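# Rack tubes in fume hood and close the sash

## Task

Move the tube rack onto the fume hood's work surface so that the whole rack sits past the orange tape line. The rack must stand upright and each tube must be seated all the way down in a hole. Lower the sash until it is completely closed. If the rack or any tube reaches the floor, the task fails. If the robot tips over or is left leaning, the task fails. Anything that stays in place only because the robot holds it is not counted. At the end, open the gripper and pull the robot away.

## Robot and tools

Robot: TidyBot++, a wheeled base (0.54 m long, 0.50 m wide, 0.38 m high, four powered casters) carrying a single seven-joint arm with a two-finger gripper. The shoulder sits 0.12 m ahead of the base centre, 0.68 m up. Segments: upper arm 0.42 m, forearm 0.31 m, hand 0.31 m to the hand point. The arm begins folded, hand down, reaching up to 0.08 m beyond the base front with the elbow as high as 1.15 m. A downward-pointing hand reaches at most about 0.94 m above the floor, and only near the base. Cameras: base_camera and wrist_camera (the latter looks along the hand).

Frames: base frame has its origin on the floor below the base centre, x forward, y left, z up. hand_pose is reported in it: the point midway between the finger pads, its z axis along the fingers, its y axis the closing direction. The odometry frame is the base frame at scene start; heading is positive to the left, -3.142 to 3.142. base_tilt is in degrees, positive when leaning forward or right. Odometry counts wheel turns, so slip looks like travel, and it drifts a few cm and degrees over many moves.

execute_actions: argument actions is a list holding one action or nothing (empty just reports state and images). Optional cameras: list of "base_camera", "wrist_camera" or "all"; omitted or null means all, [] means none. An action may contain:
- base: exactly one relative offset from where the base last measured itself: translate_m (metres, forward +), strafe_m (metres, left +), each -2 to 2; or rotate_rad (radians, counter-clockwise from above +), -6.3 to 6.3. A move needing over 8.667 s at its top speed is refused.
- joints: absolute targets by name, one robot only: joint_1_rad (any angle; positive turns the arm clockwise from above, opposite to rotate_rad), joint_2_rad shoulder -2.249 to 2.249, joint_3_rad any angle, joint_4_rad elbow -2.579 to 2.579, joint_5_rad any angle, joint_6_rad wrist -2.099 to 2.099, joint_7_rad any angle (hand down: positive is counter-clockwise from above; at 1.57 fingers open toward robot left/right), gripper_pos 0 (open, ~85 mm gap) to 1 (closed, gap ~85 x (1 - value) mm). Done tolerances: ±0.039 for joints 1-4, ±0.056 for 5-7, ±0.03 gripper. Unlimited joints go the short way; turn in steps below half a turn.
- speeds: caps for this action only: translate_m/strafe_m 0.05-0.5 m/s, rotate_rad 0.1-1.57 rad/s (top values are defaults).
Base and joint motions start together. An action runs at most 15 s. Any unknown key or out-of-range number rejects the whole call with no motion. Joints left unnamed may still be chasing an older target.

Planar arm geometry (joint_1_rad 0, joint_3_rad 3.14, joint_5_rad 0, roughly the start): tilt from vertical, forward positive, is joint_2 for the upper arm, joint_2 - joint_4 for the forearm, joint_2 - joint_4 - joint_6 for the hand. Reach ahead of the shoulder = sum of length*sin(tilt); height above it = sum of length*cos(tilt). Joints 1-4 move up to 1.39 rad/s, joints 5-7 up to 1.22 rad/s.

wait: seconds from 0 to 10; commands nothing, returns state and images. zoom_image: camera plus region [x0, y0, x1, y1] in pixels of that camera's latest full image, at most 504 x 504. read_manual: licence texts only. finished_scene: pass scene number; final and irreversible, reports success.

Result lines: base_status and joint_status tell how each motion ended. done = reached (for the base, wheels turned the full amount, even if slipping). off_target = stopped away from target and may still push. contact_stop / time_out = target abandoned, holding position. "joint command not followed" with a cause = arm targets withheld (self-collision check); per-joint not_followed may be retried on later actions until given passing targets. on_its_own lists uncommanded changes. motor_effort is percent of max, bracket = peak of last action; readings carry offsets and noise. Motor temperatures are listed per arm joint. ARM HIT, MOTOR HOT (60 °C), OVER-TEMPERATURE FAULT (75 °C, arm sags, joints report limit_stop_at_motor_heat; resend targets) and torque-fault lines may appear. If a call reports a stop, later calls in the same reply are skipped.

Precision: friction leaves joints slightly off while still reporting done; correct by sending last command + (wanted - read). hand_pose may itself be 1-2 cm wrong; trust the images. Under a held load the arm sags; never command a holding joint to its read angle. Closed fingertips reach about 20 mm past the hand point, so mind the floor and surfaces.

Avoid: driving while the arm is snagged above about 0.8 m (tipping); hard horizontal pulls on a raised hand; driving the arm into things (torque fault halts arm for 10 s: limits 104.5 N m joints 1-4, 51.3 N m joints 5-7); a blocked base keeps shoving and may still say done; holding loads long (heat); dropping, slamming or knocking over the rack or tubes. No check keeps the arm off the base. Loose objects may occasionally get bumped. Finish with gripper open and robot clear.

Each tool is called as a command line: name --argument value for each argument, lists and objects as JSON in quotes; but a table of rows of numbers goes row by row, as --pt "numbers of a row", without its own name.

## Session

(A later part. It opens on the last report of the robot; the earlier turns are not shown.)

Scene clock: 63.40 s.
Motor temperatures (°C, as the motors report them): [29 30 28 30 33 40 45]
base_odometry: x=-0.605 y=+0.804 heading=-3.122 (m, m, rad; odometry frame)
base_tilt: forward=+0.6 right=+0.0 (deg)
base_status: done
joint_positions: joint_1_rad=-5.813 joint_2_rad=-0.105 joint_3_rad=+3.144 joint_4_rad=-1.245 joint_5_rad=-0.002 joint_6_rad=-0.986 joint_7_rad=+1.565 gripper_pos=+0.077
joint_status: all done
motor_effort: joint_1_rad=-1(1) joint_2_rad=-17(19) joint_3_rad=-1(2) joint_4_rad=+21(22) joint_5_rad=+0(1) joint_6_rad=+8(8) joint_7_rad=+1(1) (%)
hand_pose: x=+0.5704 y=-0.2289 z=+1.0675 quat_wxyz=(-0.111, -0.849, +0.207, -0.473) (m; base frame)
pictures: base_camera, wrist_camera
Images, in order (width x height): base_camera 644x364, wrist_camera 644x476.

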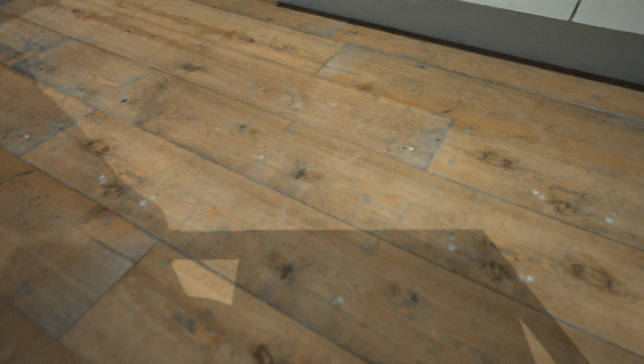

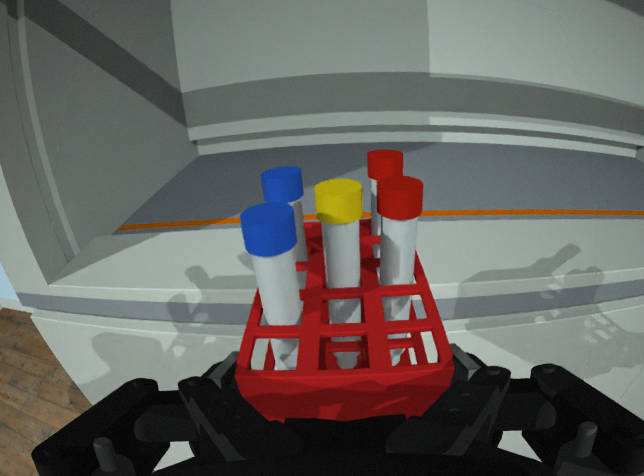

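execute_actions --actions '[{"base": {"translate_m": 0.45}, "joints": {"joint_1_rad": -5.813, "joint_2_rad": 0.222, "joint_4_rad": -0.83, "joint_6_rad": -1.04}, "speeds": {"translate_m": 0.4}}]'

Scene clock: 67.13 s.
Motor temperatures (°C, as the motors report them): [29 30 28 30 33 40 45]
base_odometry: x=-1.056 y=+0.796 heading=-3.123 (m, m, rad; odometry frame)
base_tilt: forward=+0.6 right=+0.0 (deg)
base_status: done
joint_positions: joint_1_rad=-5.813 joint_2_rad=+0.239 joint_3_rad=+3.144 joint_4_rad=-0.853 joint_5_rad=-0.002 joint_6_rad=-1.009 joint_7_rad=+1.565 gripper_pos=+0.077
joint_status: all done
motor_effort: joint_1_rad=+0(2) joint_2_rad=-30(34) joint_3_rad=-1(2) joint_4_rad=+21(21) joint_5_rad=+0(1) joint_6_rad=+8(8) joint_7_rad=+1(1) (%)
hand_pose: x=+0.6960 y=-0.2929 z=+1.0782 quat_wxyz=(-0.114, -0.843, +0.206, -0.484) (m; base frame)
pictures: base_camera, wrist_camera
Images, in order (width x height): base_camera 644x364, wrist_camera 644x476.

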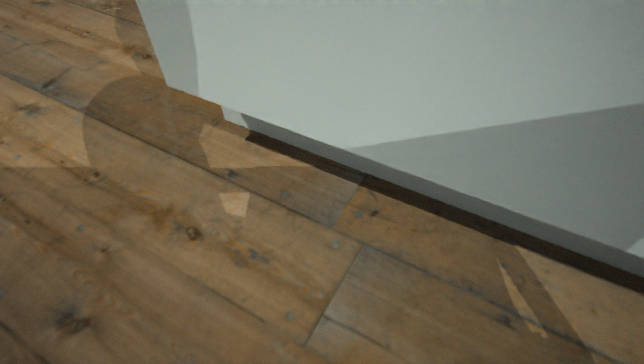

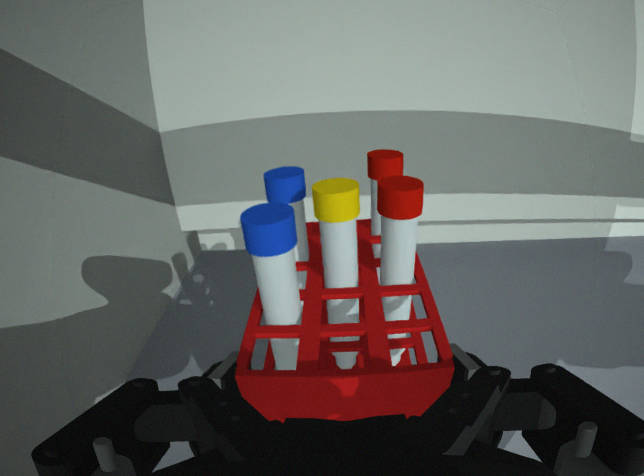

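zoom_image --camera "wrist_camera" --region '[400, 180, 640, 420]'

Region (400, 180, 640, 420) of wrist_camera's 644x476 image, scaled by 2.100.

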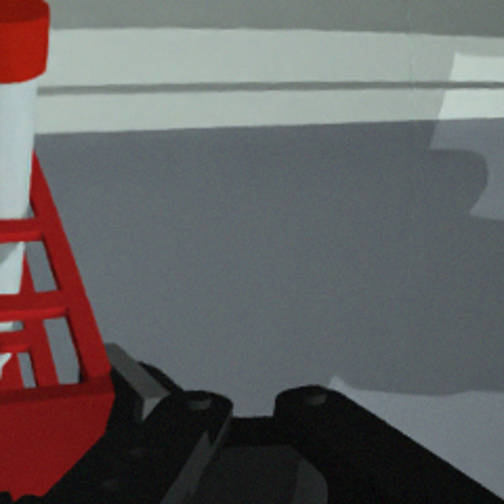

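zoom_image --camera "wrist_camera" --region '[520, 370, 644, 476]'

zoom_image --camera "wrist_camera" --region '[0, 340, 160, 476]'

Region (520, 370, 644, 476) of wrist_camera's 644x476 image, scaled by 4.065; it fills the top 431 rows of this view, and the rest is white.

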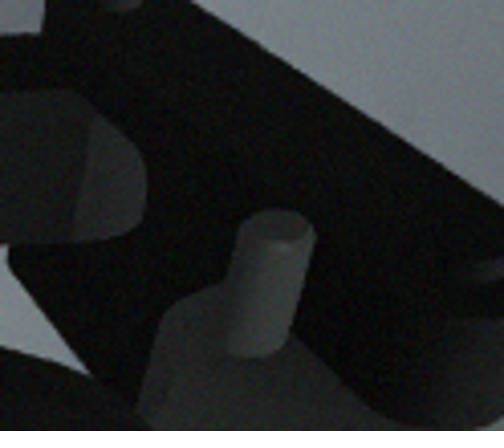

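Region (0, 340, 160, 476) of wrist_camera's 644x476 image, scaled by 3.150; it fills the top 428 rows of this view, and the rest is white.

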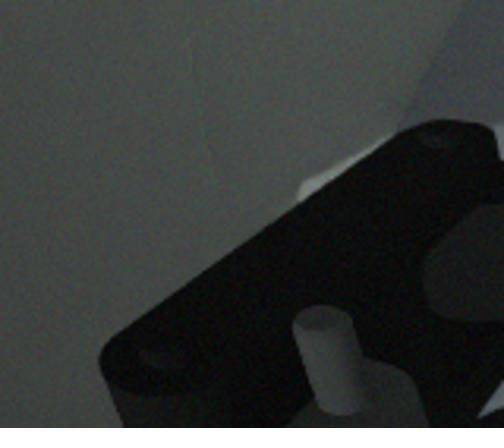

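execute_actions --actions '[{"joints": {"joint_2_rad": 0.137, "joint_4_rad": -1.214, "joint_6_rad": -0.676}}]' --cameras '["wrist_camera"]'

Scene clock: 69.37 s.
Motor temperatures (°C, as the motors report them): [29 30 28 30 33 40 45]
base_odometry: x=-1.056 y=+0.796 heading=-3.123 (m, m, rad; odometry frame)
base_tilt: forward=+0.6 right=-0.1 (deg)
base_status: not commanded
joint_positions: joint_1_rad=-5.813 joint_2_rad=+0.166 joint_3_rad=+3.144 joint_4_rad=-1.208 joint_5_rad=-0.002 joint_6_rad=-0.720 joint_7_rad=+1.565 gripper_pos=+0.077
joint_status: all done
motor_effort: joint_1_rad=-1(0) joint_2_rad=-29(31) joint_3_rad=+0(0) joint_4_rad=+22(22) joint_5_rad=-1(1) joint_6_rad=+8(9) joint_7_rad=+1(1) (%)
hand_pose: x=+0.6961 y=-0.2932 z=+1.0031 quat_wxyz=(-0.115, -0.841, +0.205, -0.487) (m; base frame)
pictures: wrist_camera
Images, in order (width x height): wrist_camera 644x476.

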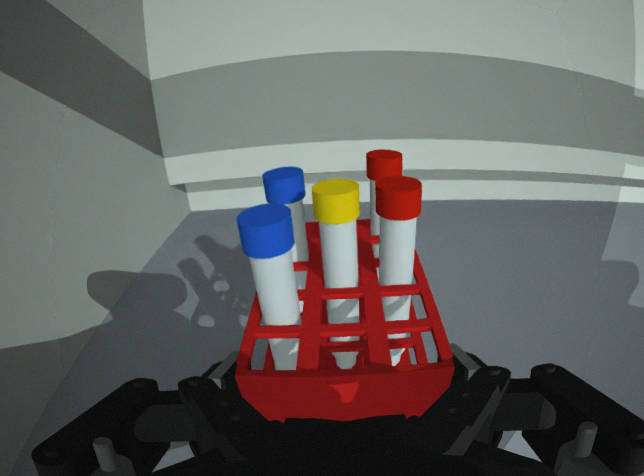

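execute_actions --actions '[{"joints": {"joint_2_rad": 0.128, "joint_4_rad": -1.326, "joint_6_rad": -0.585}}]' --cameras '["wrist_camera"]'

Scene clock: 70.60 s.
Motor temperatures (°C, as the motors report them): [29 30 28 30 33 40 45]
base_odometry: x=-1.056 y=+0.796 heading=-3.123 (m, m, rad; odometry frame)
base_tilt: forward=+0.6 right=+0.0 (deg)
base_status: not commanded
joint_positions: joint_1_rad=-5.813 joint_2_rad=+0.145 joint_3_rad=+3.144 joint_4_rad=-1.307 joint_5_rad=-0.002 joint_6_rad=-0.620 joint_7_rad=+1.565 gripper_pos=+0.077
joint_status: all done
motor_effort: joint_1_rad=-1(2) joint_2_rad=-26(30) joint_3_rad=-1(1) joint_4_rad=+21(21) joint_5_rad=+0(1) joint_6_rad=+7(8) joint_7_rad=+1(2) (%)
hand_pose: x=+0.6950 y=-0.2927 z=+0.9856 quat_wxyz=(-0.117, -0.836, +0.204, -0.496) (m; base frame)
pictures: wrist_camera
Images, in order (width x height): wrist_camera 644x476.

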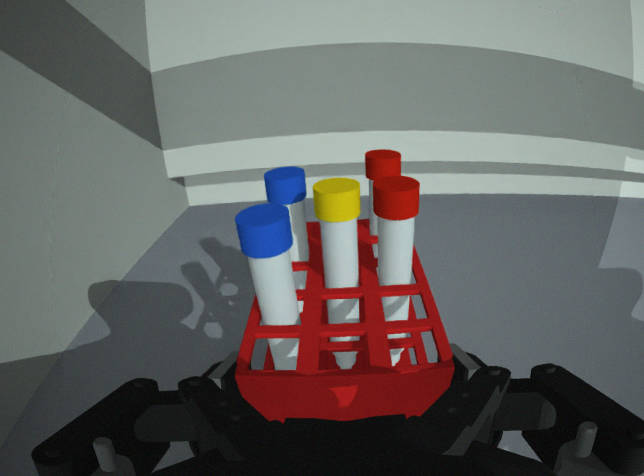

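execute_actions --actions '[{"joints": {"joint_2_rad": 0.135, "joint_4_rad": -1.303, "joint_6_rad": -0.63, "gripper_pos": 0}}]' --cameras '["wrist_camera"]'

Scene clock: 74.90 s.
Motor temperatures (°C, as the motors report them): [29 30 28 30 33 40 45]
base_odometry: x=-1.056 y=+0.796 heading=-3.123 (m, m, rad; odometry frame)
base_tilt: forward=+0.6 right=+0.0 (deg)
base_status: not commanded
joint_positions: joint_1_rad=-5.813 joint_2_rad=+0.145 joint_3_rad=+3.144 joint_4_rad=-1.306 joint_5_rad=-0.002 joint_6_rad=-0.620 joint_7_rad=+1.565 gripper_pos=+0.000
joint_status: all done
motor_effort: joint_1_rad=+0(0) joint_2_rad=-27(30) joint_3_rad=-1(1) joint_4_rad=+21(23) joint_5_rad=+0(0) joint_6_rad=+7(8) joint_7_rad=+1(2) (%)
hand_pose: x=+0.6950 y=-0.2927 z=+0.9861 quat_wxyz=(-0.117, -0.836, +0.204, -0.496) (m; base frame)
pictures: wrist_camera
Images, in order (width x height): wrist_camera 644x476.

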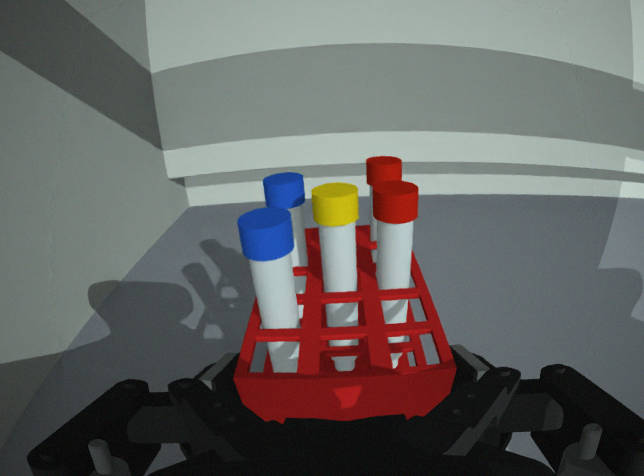

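The rack is resting on the work top. Withdrawing the hand.

execute_actions --actions '[{"joints": {"joint_2_rad": -0.468, "joint_4_rad": -1.56, "joint_6_rad": -0.62}}]' --cameras '["wrist_camera"]'

Scene clock: 76.83 s.
Motor temperatures (°C, as the motors report them): [29 30 28 30 33 40 45]
base_odometry: x=-1.056 y=+0.796 heading=-3.123 (m, m, rad; odometry frame)
base_tilt: forward=+0.6 right=-0.1 (deg)
base_status: not commanded
joint_positions: joint_1_rad=-5.813 joint_2_rad=-0.463 joint_3_rad=+3.144 joint_4_rad=-1.543 joint_5_rad=-0.002 joint_6_rad=-0.620 joint_7_rad=+1.565 gripper_pos=+0.000
joint_status: all done
motor_effort: joint_1_rad=-1(0) joint_2_rad=-3(30) joint_3_rad=+0(0) joint_4_rad=+19(21) joint_5_rad=+1(1) joint_6_rad=+8(8) joint_7_rad=+1(1) (%)
hand_pose: x=+0.4737 y=-0.1801 z=+1.1667 quat_wxyz=(-0.151, -0.730, +0.179, -0.643) (m; base frame)
pictures: wrist_camera
Images, in order (width x height): wrist_camera 644x476.

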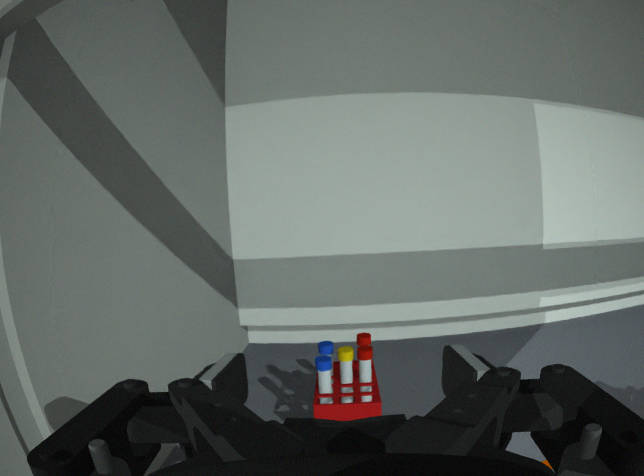

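execute_actions --actions '[{"base": {"translate_m": -0.157}, "joints": {"joint_2_rad": -0.468, "joint_4_rad": -0.823, "joint_6_rad": -1.06}}]' --cameras '["wrist_camera"]'

Scene clock: 78.97 s.
Motor temperatures (°C, as the motors report them): [29 30 28 30 33 40 45]
base_odometry: x=-0.898 y=+0.798 heading=-3.123 (m, m, rad; odometry frame)
base_tilt: forward=+0.6 right=+0.0 (deg)
base_status: done
joint_positions: joint_1_rad=-5.813 joint_2_rad=-0.470 joint_3_rad=+3.144 joint_4_rad=-0.836 joint_5_rad=-0.001 joint_6_rad=-1.022 joint_7_rad=+1.565 gripper_pos=+0.000
joint_status: all done
motor_effort: joint_1_rad=+0(2) joint_2_rad=+6(8) joint_3_rad=+0(2) joint_4_rad=+11(21) joint_5_rad=+0(1) joint_6_rad=+8(8) joint_7_rad=+1(1) (%)
hand_pose: x=+0.3225 y=-0.1033 z=+1.4073 quat_wxyz=(-0.177, -0.621, +0.152, -0.748) (m; base frame)
pictures: wrist_camera
Images, in order (width x height): wrist_camera 644x476.

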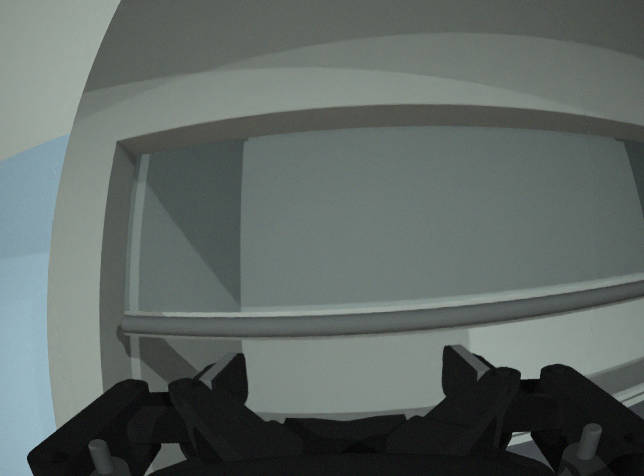

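zoom_image --camera "wrist_camera" --region '[295, 290, 395, 360]'

Region (295, 290, 395, 360) of wrist_camera's 644x476 image, scaled by 5.040; it fills the top 353 rows of this view, and the rest is white.

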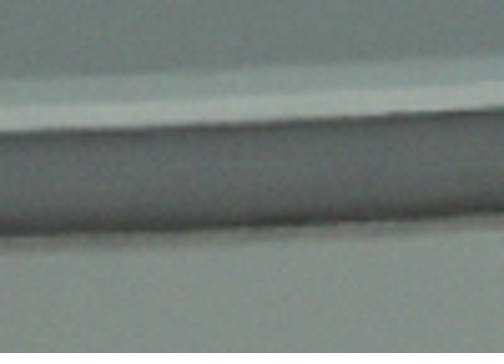

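execute_actions --actions '[{"joints": {"joint_2_rad": 0.075, "joint_4_rad": -0.56, "joint_6_rad": -0.517}}]' --cameras '["wrist_camera"]'

Scene clock: 82.23 s.
Motor temperatures (°C, as the motors report them): [29 30 28 30 33 40 45]
base_odometry: x=-0.898 y=+0.798 heading=-3.123 (m, m, rad; odometry frame)
base_tilt: forward=+0.6 right=+0.0 (deg)
base_status: not commanded
joint_positions: joint_1_rad=-5.813 joint_2_rad=+0.077 joint_3_rad=+3.144 joint_4_rad=-0.577 joint_5_rad=-0.001 joint_6_rad=-0.553 joint_7_rad=+1.565 gripper_pos=+0.000
joint_status: all done
motor_effort: joint_1_rad=+0(1) joint_2_rad=-18(22) joint_3_rad=+0(0) joint_4_rad=+15(16) joint_5_rad=-1(1) joint_6_rad=+7(8) joint_7_rad=+1(0) (%)
hand_pose: x=+0.5782 y=-0.2333 z=+1.4611 quat_wxyz=(-0.190, -0.552, +0.135, -0.801) (m; base frame)
pictures: wrist_camera
Images, in order (width x height): wrist_camera 644x476.

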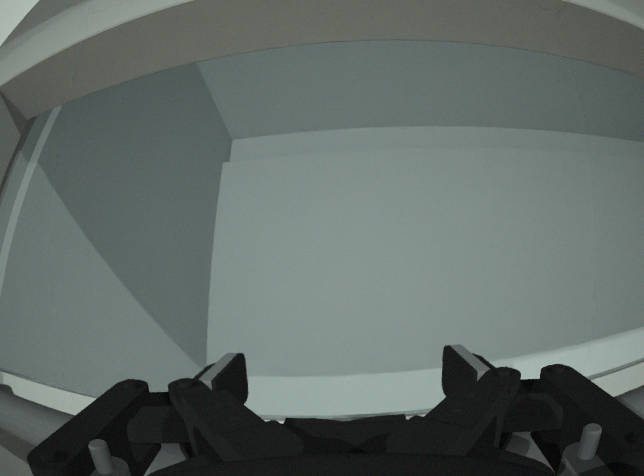

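zoom_image --camera "wrist_camera" --region '[0, 340, 320, 476]'

zoom_image --camera "wrist_camera" --region '[324, 340, 644, 476]'

Region (0, 340, 320, 476) of wrist_camera's 644x476 image, scaled by 1.575; it fills the top 214 rows of this view, and the rest is white.

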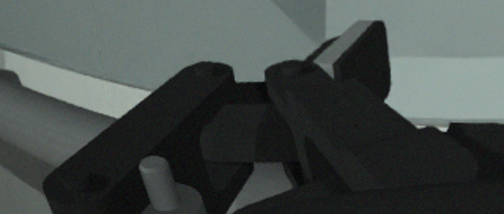

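Region (324, 340, 644, 476) of wrist_camera's 644x476 image, scaled by 1.575; it fills the top 214 rows of this view, and the rest is white.

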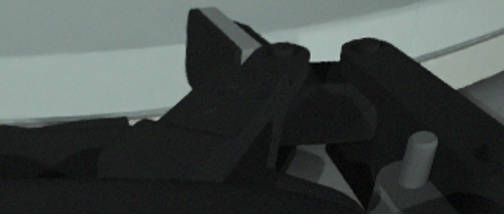

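execute_actions --actions '[{"joints": {"joint_2_rad": 0.185, "joint_4_rad": -0.92, "joint_6_rad": -0.78}}]' --cameras '["wrist_camera"]'

Scene clock: 87.13 s.
Motor temperatures (°C, as the motors report them): [29 30 28 30 33 40 45]
base_odometry: x=-0.898 y=+0.798 heading=-3.123 (m, m, rad; odometry frame)
base_tilt: forward=+0.5 right=-0.1 (deg)
base_status: not commanded
joint_positions: joint_1_rad=-5.813 joint_2_rad=-0.003 joint_3_rad=+3.144 joint_4_rad=-0.839 joint_5_rad=+0.009 joint_6_rad=-0.735 joint_7_rad=+1.565 gripper_pos=+0.000
joint_status: joint_2_rad off_target (ended at -0.003, target +0.185); joint_4_rad off_target (ended at -0.839, target -0.920); the others done
motor_effort: joint_1_rad=-1(2) joint_2_rad=+21(24) joint_3_rad=+1(2) joint_4_rad=+4(15) joint_5_rad=-1(3) joint_6_rad=+6(16) joint_7_rad=+1(3) (%)
hand_pose: x=+0.6022 y=-0.2481 z=+1.3132 quat_wxyz=(-0.168, -0.687, +0.167, -0.687) (m; base frame)
pictures: wrist_camera
Images, in order (width x height): wrist_camera 644x476.

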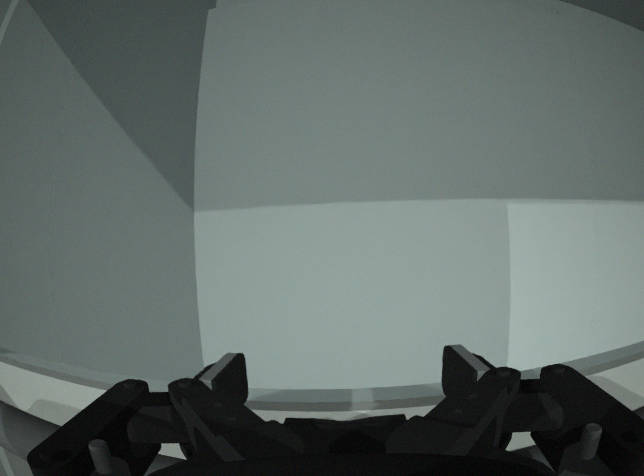

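execute_actions --actions '[{"joints": {"joint_2_rad": -0.02, "joint_4_rad": -1.5, "joint_6_rad": -0.53}}]' --cameras '["wrist_camera"]'

Scene clock: 91.47 s.
Motor temperatures (°C, as the motors report them): [29 30 28 30 33 40 45]
base_odometry: x=-0.898 y=+0.798 heading=-3.123 (m, m, rad; odometry frame)
base_tilt: forward=+0.5 right=+0.0 (deg)
base_status: not commanded
joint_positions: joint_1_rad=-5.813 joint_2_rad=-0.155 joint_3_rad=+3.144 joint_4_rad=-1.488 joint_5_rad=+0.010 joint_6_rad=-0.532 joint_7_rad=+1.565 gripper_pos=+0.000
joint_status: joint_2_rad off_target (ended at -0.155, target -0.020); the others done
motor_effort: joint_1_rad=-2(3) joint_2_rad=+7(21) joint_3_rad=-1(2) joint_4_rad=+21(21) joint_5_rad=-1(3) joint_6_rad=+13(19) joint_7_rad=+2(2) (%)
hand_pose: x=+0.5981 y=-0.2457 z=+1.0812 quat_wxyz=(-0.142, -0.781, +0.189, -0.579) (m; base frame)
pictures: wrist_camera
Images, in order (width x height): wrist_camera 644x476.

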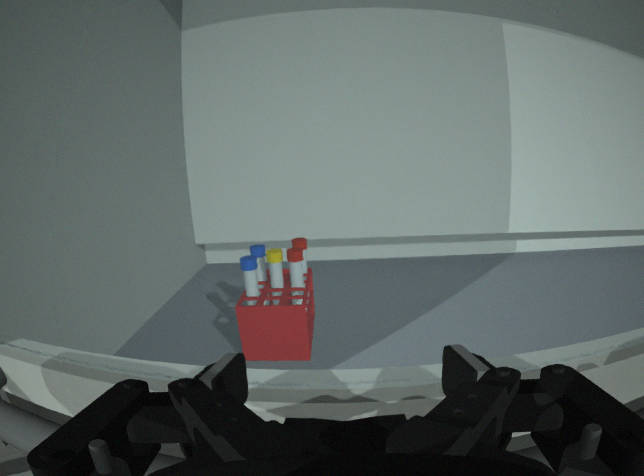

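execute_actions --actions '[{"joints": {"joint_2_rad": -0.055, "joint_4_rad": -1.875, "joint_6_rad": -0.315}}]' --cameras '["wrist_camera"]'

Scene clock: 94.60 s.
Motor temperatures (°C, as the motors report them): [29 30 28 30 33 40 45]
base_odometry: x=-0.898 y=+0.798 heading=-3.123 (m, m, rad; odometry frame)
base_tilt: forward=+0.5 right=+0.0 (deg)
base_status: not commanded
joint_positions: joint_1_rad=-5.813 joint_2_rad=-0.181 joint_3_rad=+3.144 joint_4_rad=-1.803 joint_5_rad=+0.010 joint_6_rad=-0.231 joint_7_rad=+1.565 gripper_pos=+0.000
joint_status: joint_2_rad off_target (ended at -0.181, target -0.055); joint_4_rad off_target (ended at -1.803, target -1.875); joint_6_rad off_target (ended at -0.231, target -0.315)
motor_effort: joint_1_rad=-4(5) joint_2_rad=+9(16) joint_3_rad=-3(5) joint_4_rad=+6(20) joint_5_rad=-1(2) joint_6_rad=-3(13) joint_7_rad=+1(3) (%)
hand_pose: x=+0.5974 y=-0.2445 z=+0.9928 quat_wxyz=(-0.143, -0.778, +0.187, -0.583) (m; base frame)
pictures: wrist_camera
Images, in order (width x height): wrist_camera 644x476.

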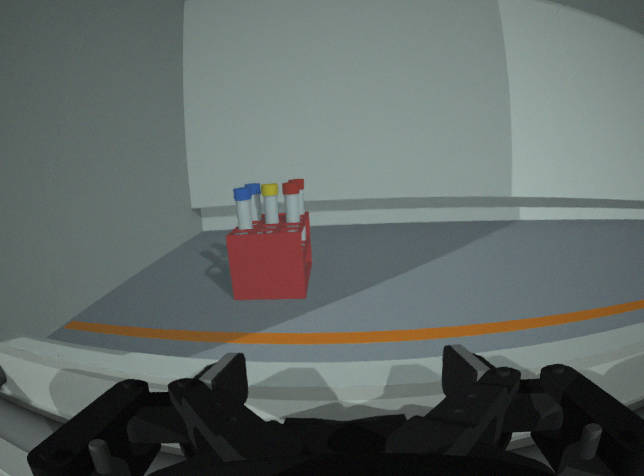

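execute_actions --actions '[{"joints": {"joint_2_rad": -0.005, "joint_4_rad": -1.965, "joint_6_rad": -0.41}}]' --cameras '["wrist_camera"]'

Scene clock: 95.73 s.
Motor temperatures (°C, as the motors report them): [29 30 28 30 33 40 45]
base_odometry: x=-0.898 y=+0.798 heading=-3.123 (m, m, rad; odometry frame)
base_tilt: forward=+0.5 right=+0.0 (deg)
base_status: not commanded
joint_positions: joint_1_rad=-5.813 joint_2_rad=-0.181 joint_3_rad=+3.144 joint_4_rad=-1.804 joint_5_rad=+0.010 joint_6_rad=-0.232 joint_7_rad=+1.565 gripper_pos=+0.000
joint_status: joint_2_rad off_target (ended at -0.181, target -0.005); joint_4_rad off_target (ended at -1.804, target -1.965); joint_6_rad off_target (ended at -0.232, target -0.410)
motor_effort: joint_1_rad=-3(4) joint_2_rad=+15(15) joint_3_rad=-3(3) joint_4_rad=-7(7) joint_5_rad=-2(1) joint_6_rad=-14(14) joint_7_rad=+0(0) (%)
hand_pose: x=+0.5973 y=-0.2444 z=+0.9919 quat_wxyz=(-0.142, -0.778, +0.187, -0.583) (m; base frame)
pictures: wrist_camera
Images, in order (width x height): wrist_camera 644x476.

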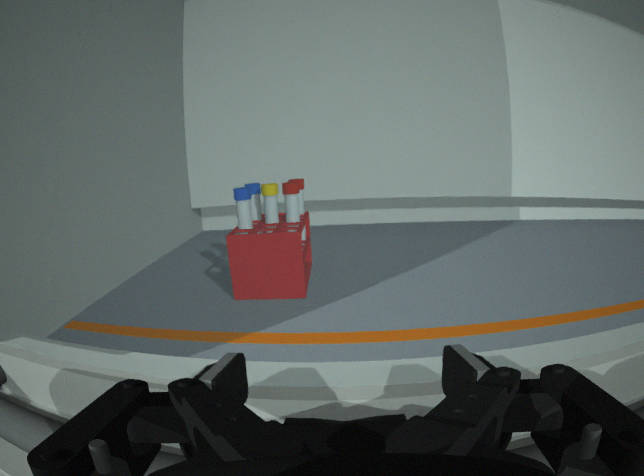

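execute_actions --actions '[{"joints": {"joint_2_rad": 0.04, "joint_4_rad": -2.02, "joint_6_rad": -0.46}}]' --cameras '[]'

Scene clock: 96.97 s.
Motor temperatures (°C, as the motors report them): [29 30 28 30 33 40 45]
base_odometry: x=-0.898 y=+0.798 heading=-3.123 (m, m, rad; odometry frame)
base_tilt: forward=+0.6 right=-0.1 (deg)
base_status: not commanded
joint_positions: joint_1_rad=-5.813 joint_2_rad=-0.180 joint_3_rad=+3.144 joint_4_rad=-1.804 joint_5_rad=+0.010 joint_6_rad=-0.233 joint_7_rad=+1.565 gripper_pos=+0.000
joint_status: joint_2_rad off_target (ended at -0.180, target +0.040); joint_4_rad off_target (ended at -1.804, target -2.020); joint_6_rad off_target (ended at -0.233, target -0.460)
motor_effort: joint_1_rad=-2(2) joint_2_rad=+22(22) joint_3_rad=-3(3) joint_4_rad=-16(17) joint_5_rad=-2(2) joint_6_rad=-22(22) joint_7_rad=+0(0) (%)
hand_pose: x=+0.5973 y=-0.2444 z=+0.9912 quat_wxyz=(-0.142, -0.778, +0.187, -0.582) (m; base frame)
pictures: none
No camera images: the call's "cameras" was empty. Leave "cameras" out to get every camera's image.

execute_actions --actions '[{"base": {"translate_m": -0.35}, "joints": {"joint_2_rad": -0.42, "joint_4_rad": -1.79, "joint_6_rad": -0.28}}]'

Scene clock: 99.30 s.
Motor temperatures (°C, as the motors report them): [29 30 28 30 33 40 45]
base_odometry: x=-0.548 y=+0.804 heading=-3.123 (m, m, rad; odometry frame)
base_tilt: forward=+0.6 right=-0.1 (deg)
base_status: done
joint_positions: joint_1_rad=-5.820 joint_2_rad=-0.435 joint_3_rad=+3.138 joint_4_rad=-1.791 joint_5_rad=+0.015 joint_6_rad=-0.311 joint_7_rad=+1.558 gripper_pos=+0.000
joint_status: all done
motor_effort: joint_1_rad=-1(5) joint_2_rad=-6(23) joint_3_rad=+0(4) joint_4_rad=+22(29) joint_5_rad=+0(8) joint_6_rad=+8(31) joint_7_rad=+1(9) (%)
hand_pose: x=+0.5131 y=-0.1946 z=+1.1008 quat_wxyz=(-0.156, -0.720, +0.169, -0.654) (m; base frame)
pictures: base_camera, wrist_camera
Images, in order (width x height): base_camera 644x364, wrist_camera 644x476.

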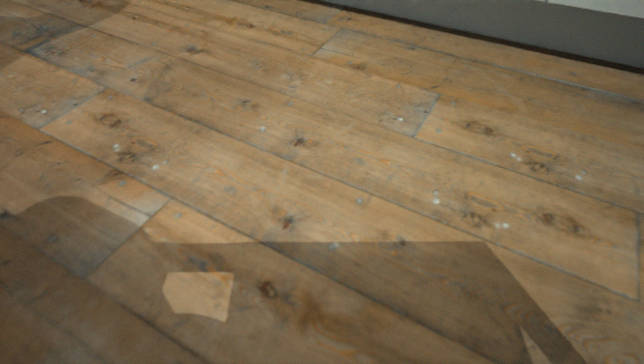

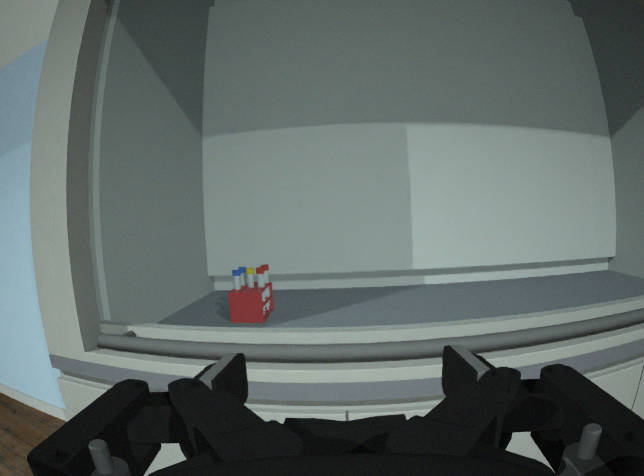

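zoom_image --camera "wrist_camera" --region '[70, 250, 330, 390]'

zoom_image --camera "wrist_camera" --region '[200, 250, 320, 380]'

Region (70, 250, 330, 390) of wrist_camera's 644x476 image, scaled by 1.938; it fills the top 271 rows of this view, and the rest is white.

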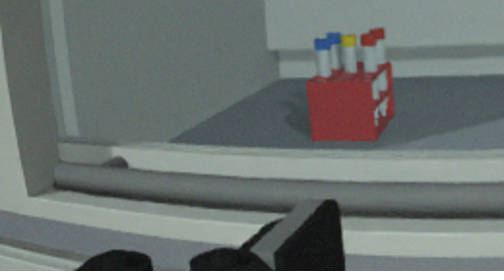

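Region (200, 250, 320, 380) of wrist_camera's 644x476 image, scaled by 3.877; it fills the left 465 columns of this view, and the rest is white.

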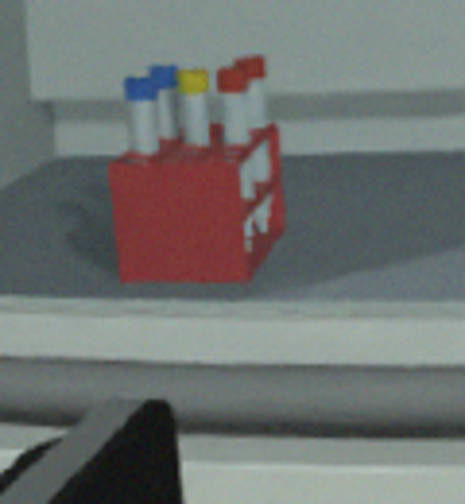

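finished_scene --scene 2

The scene is finished: the task was done.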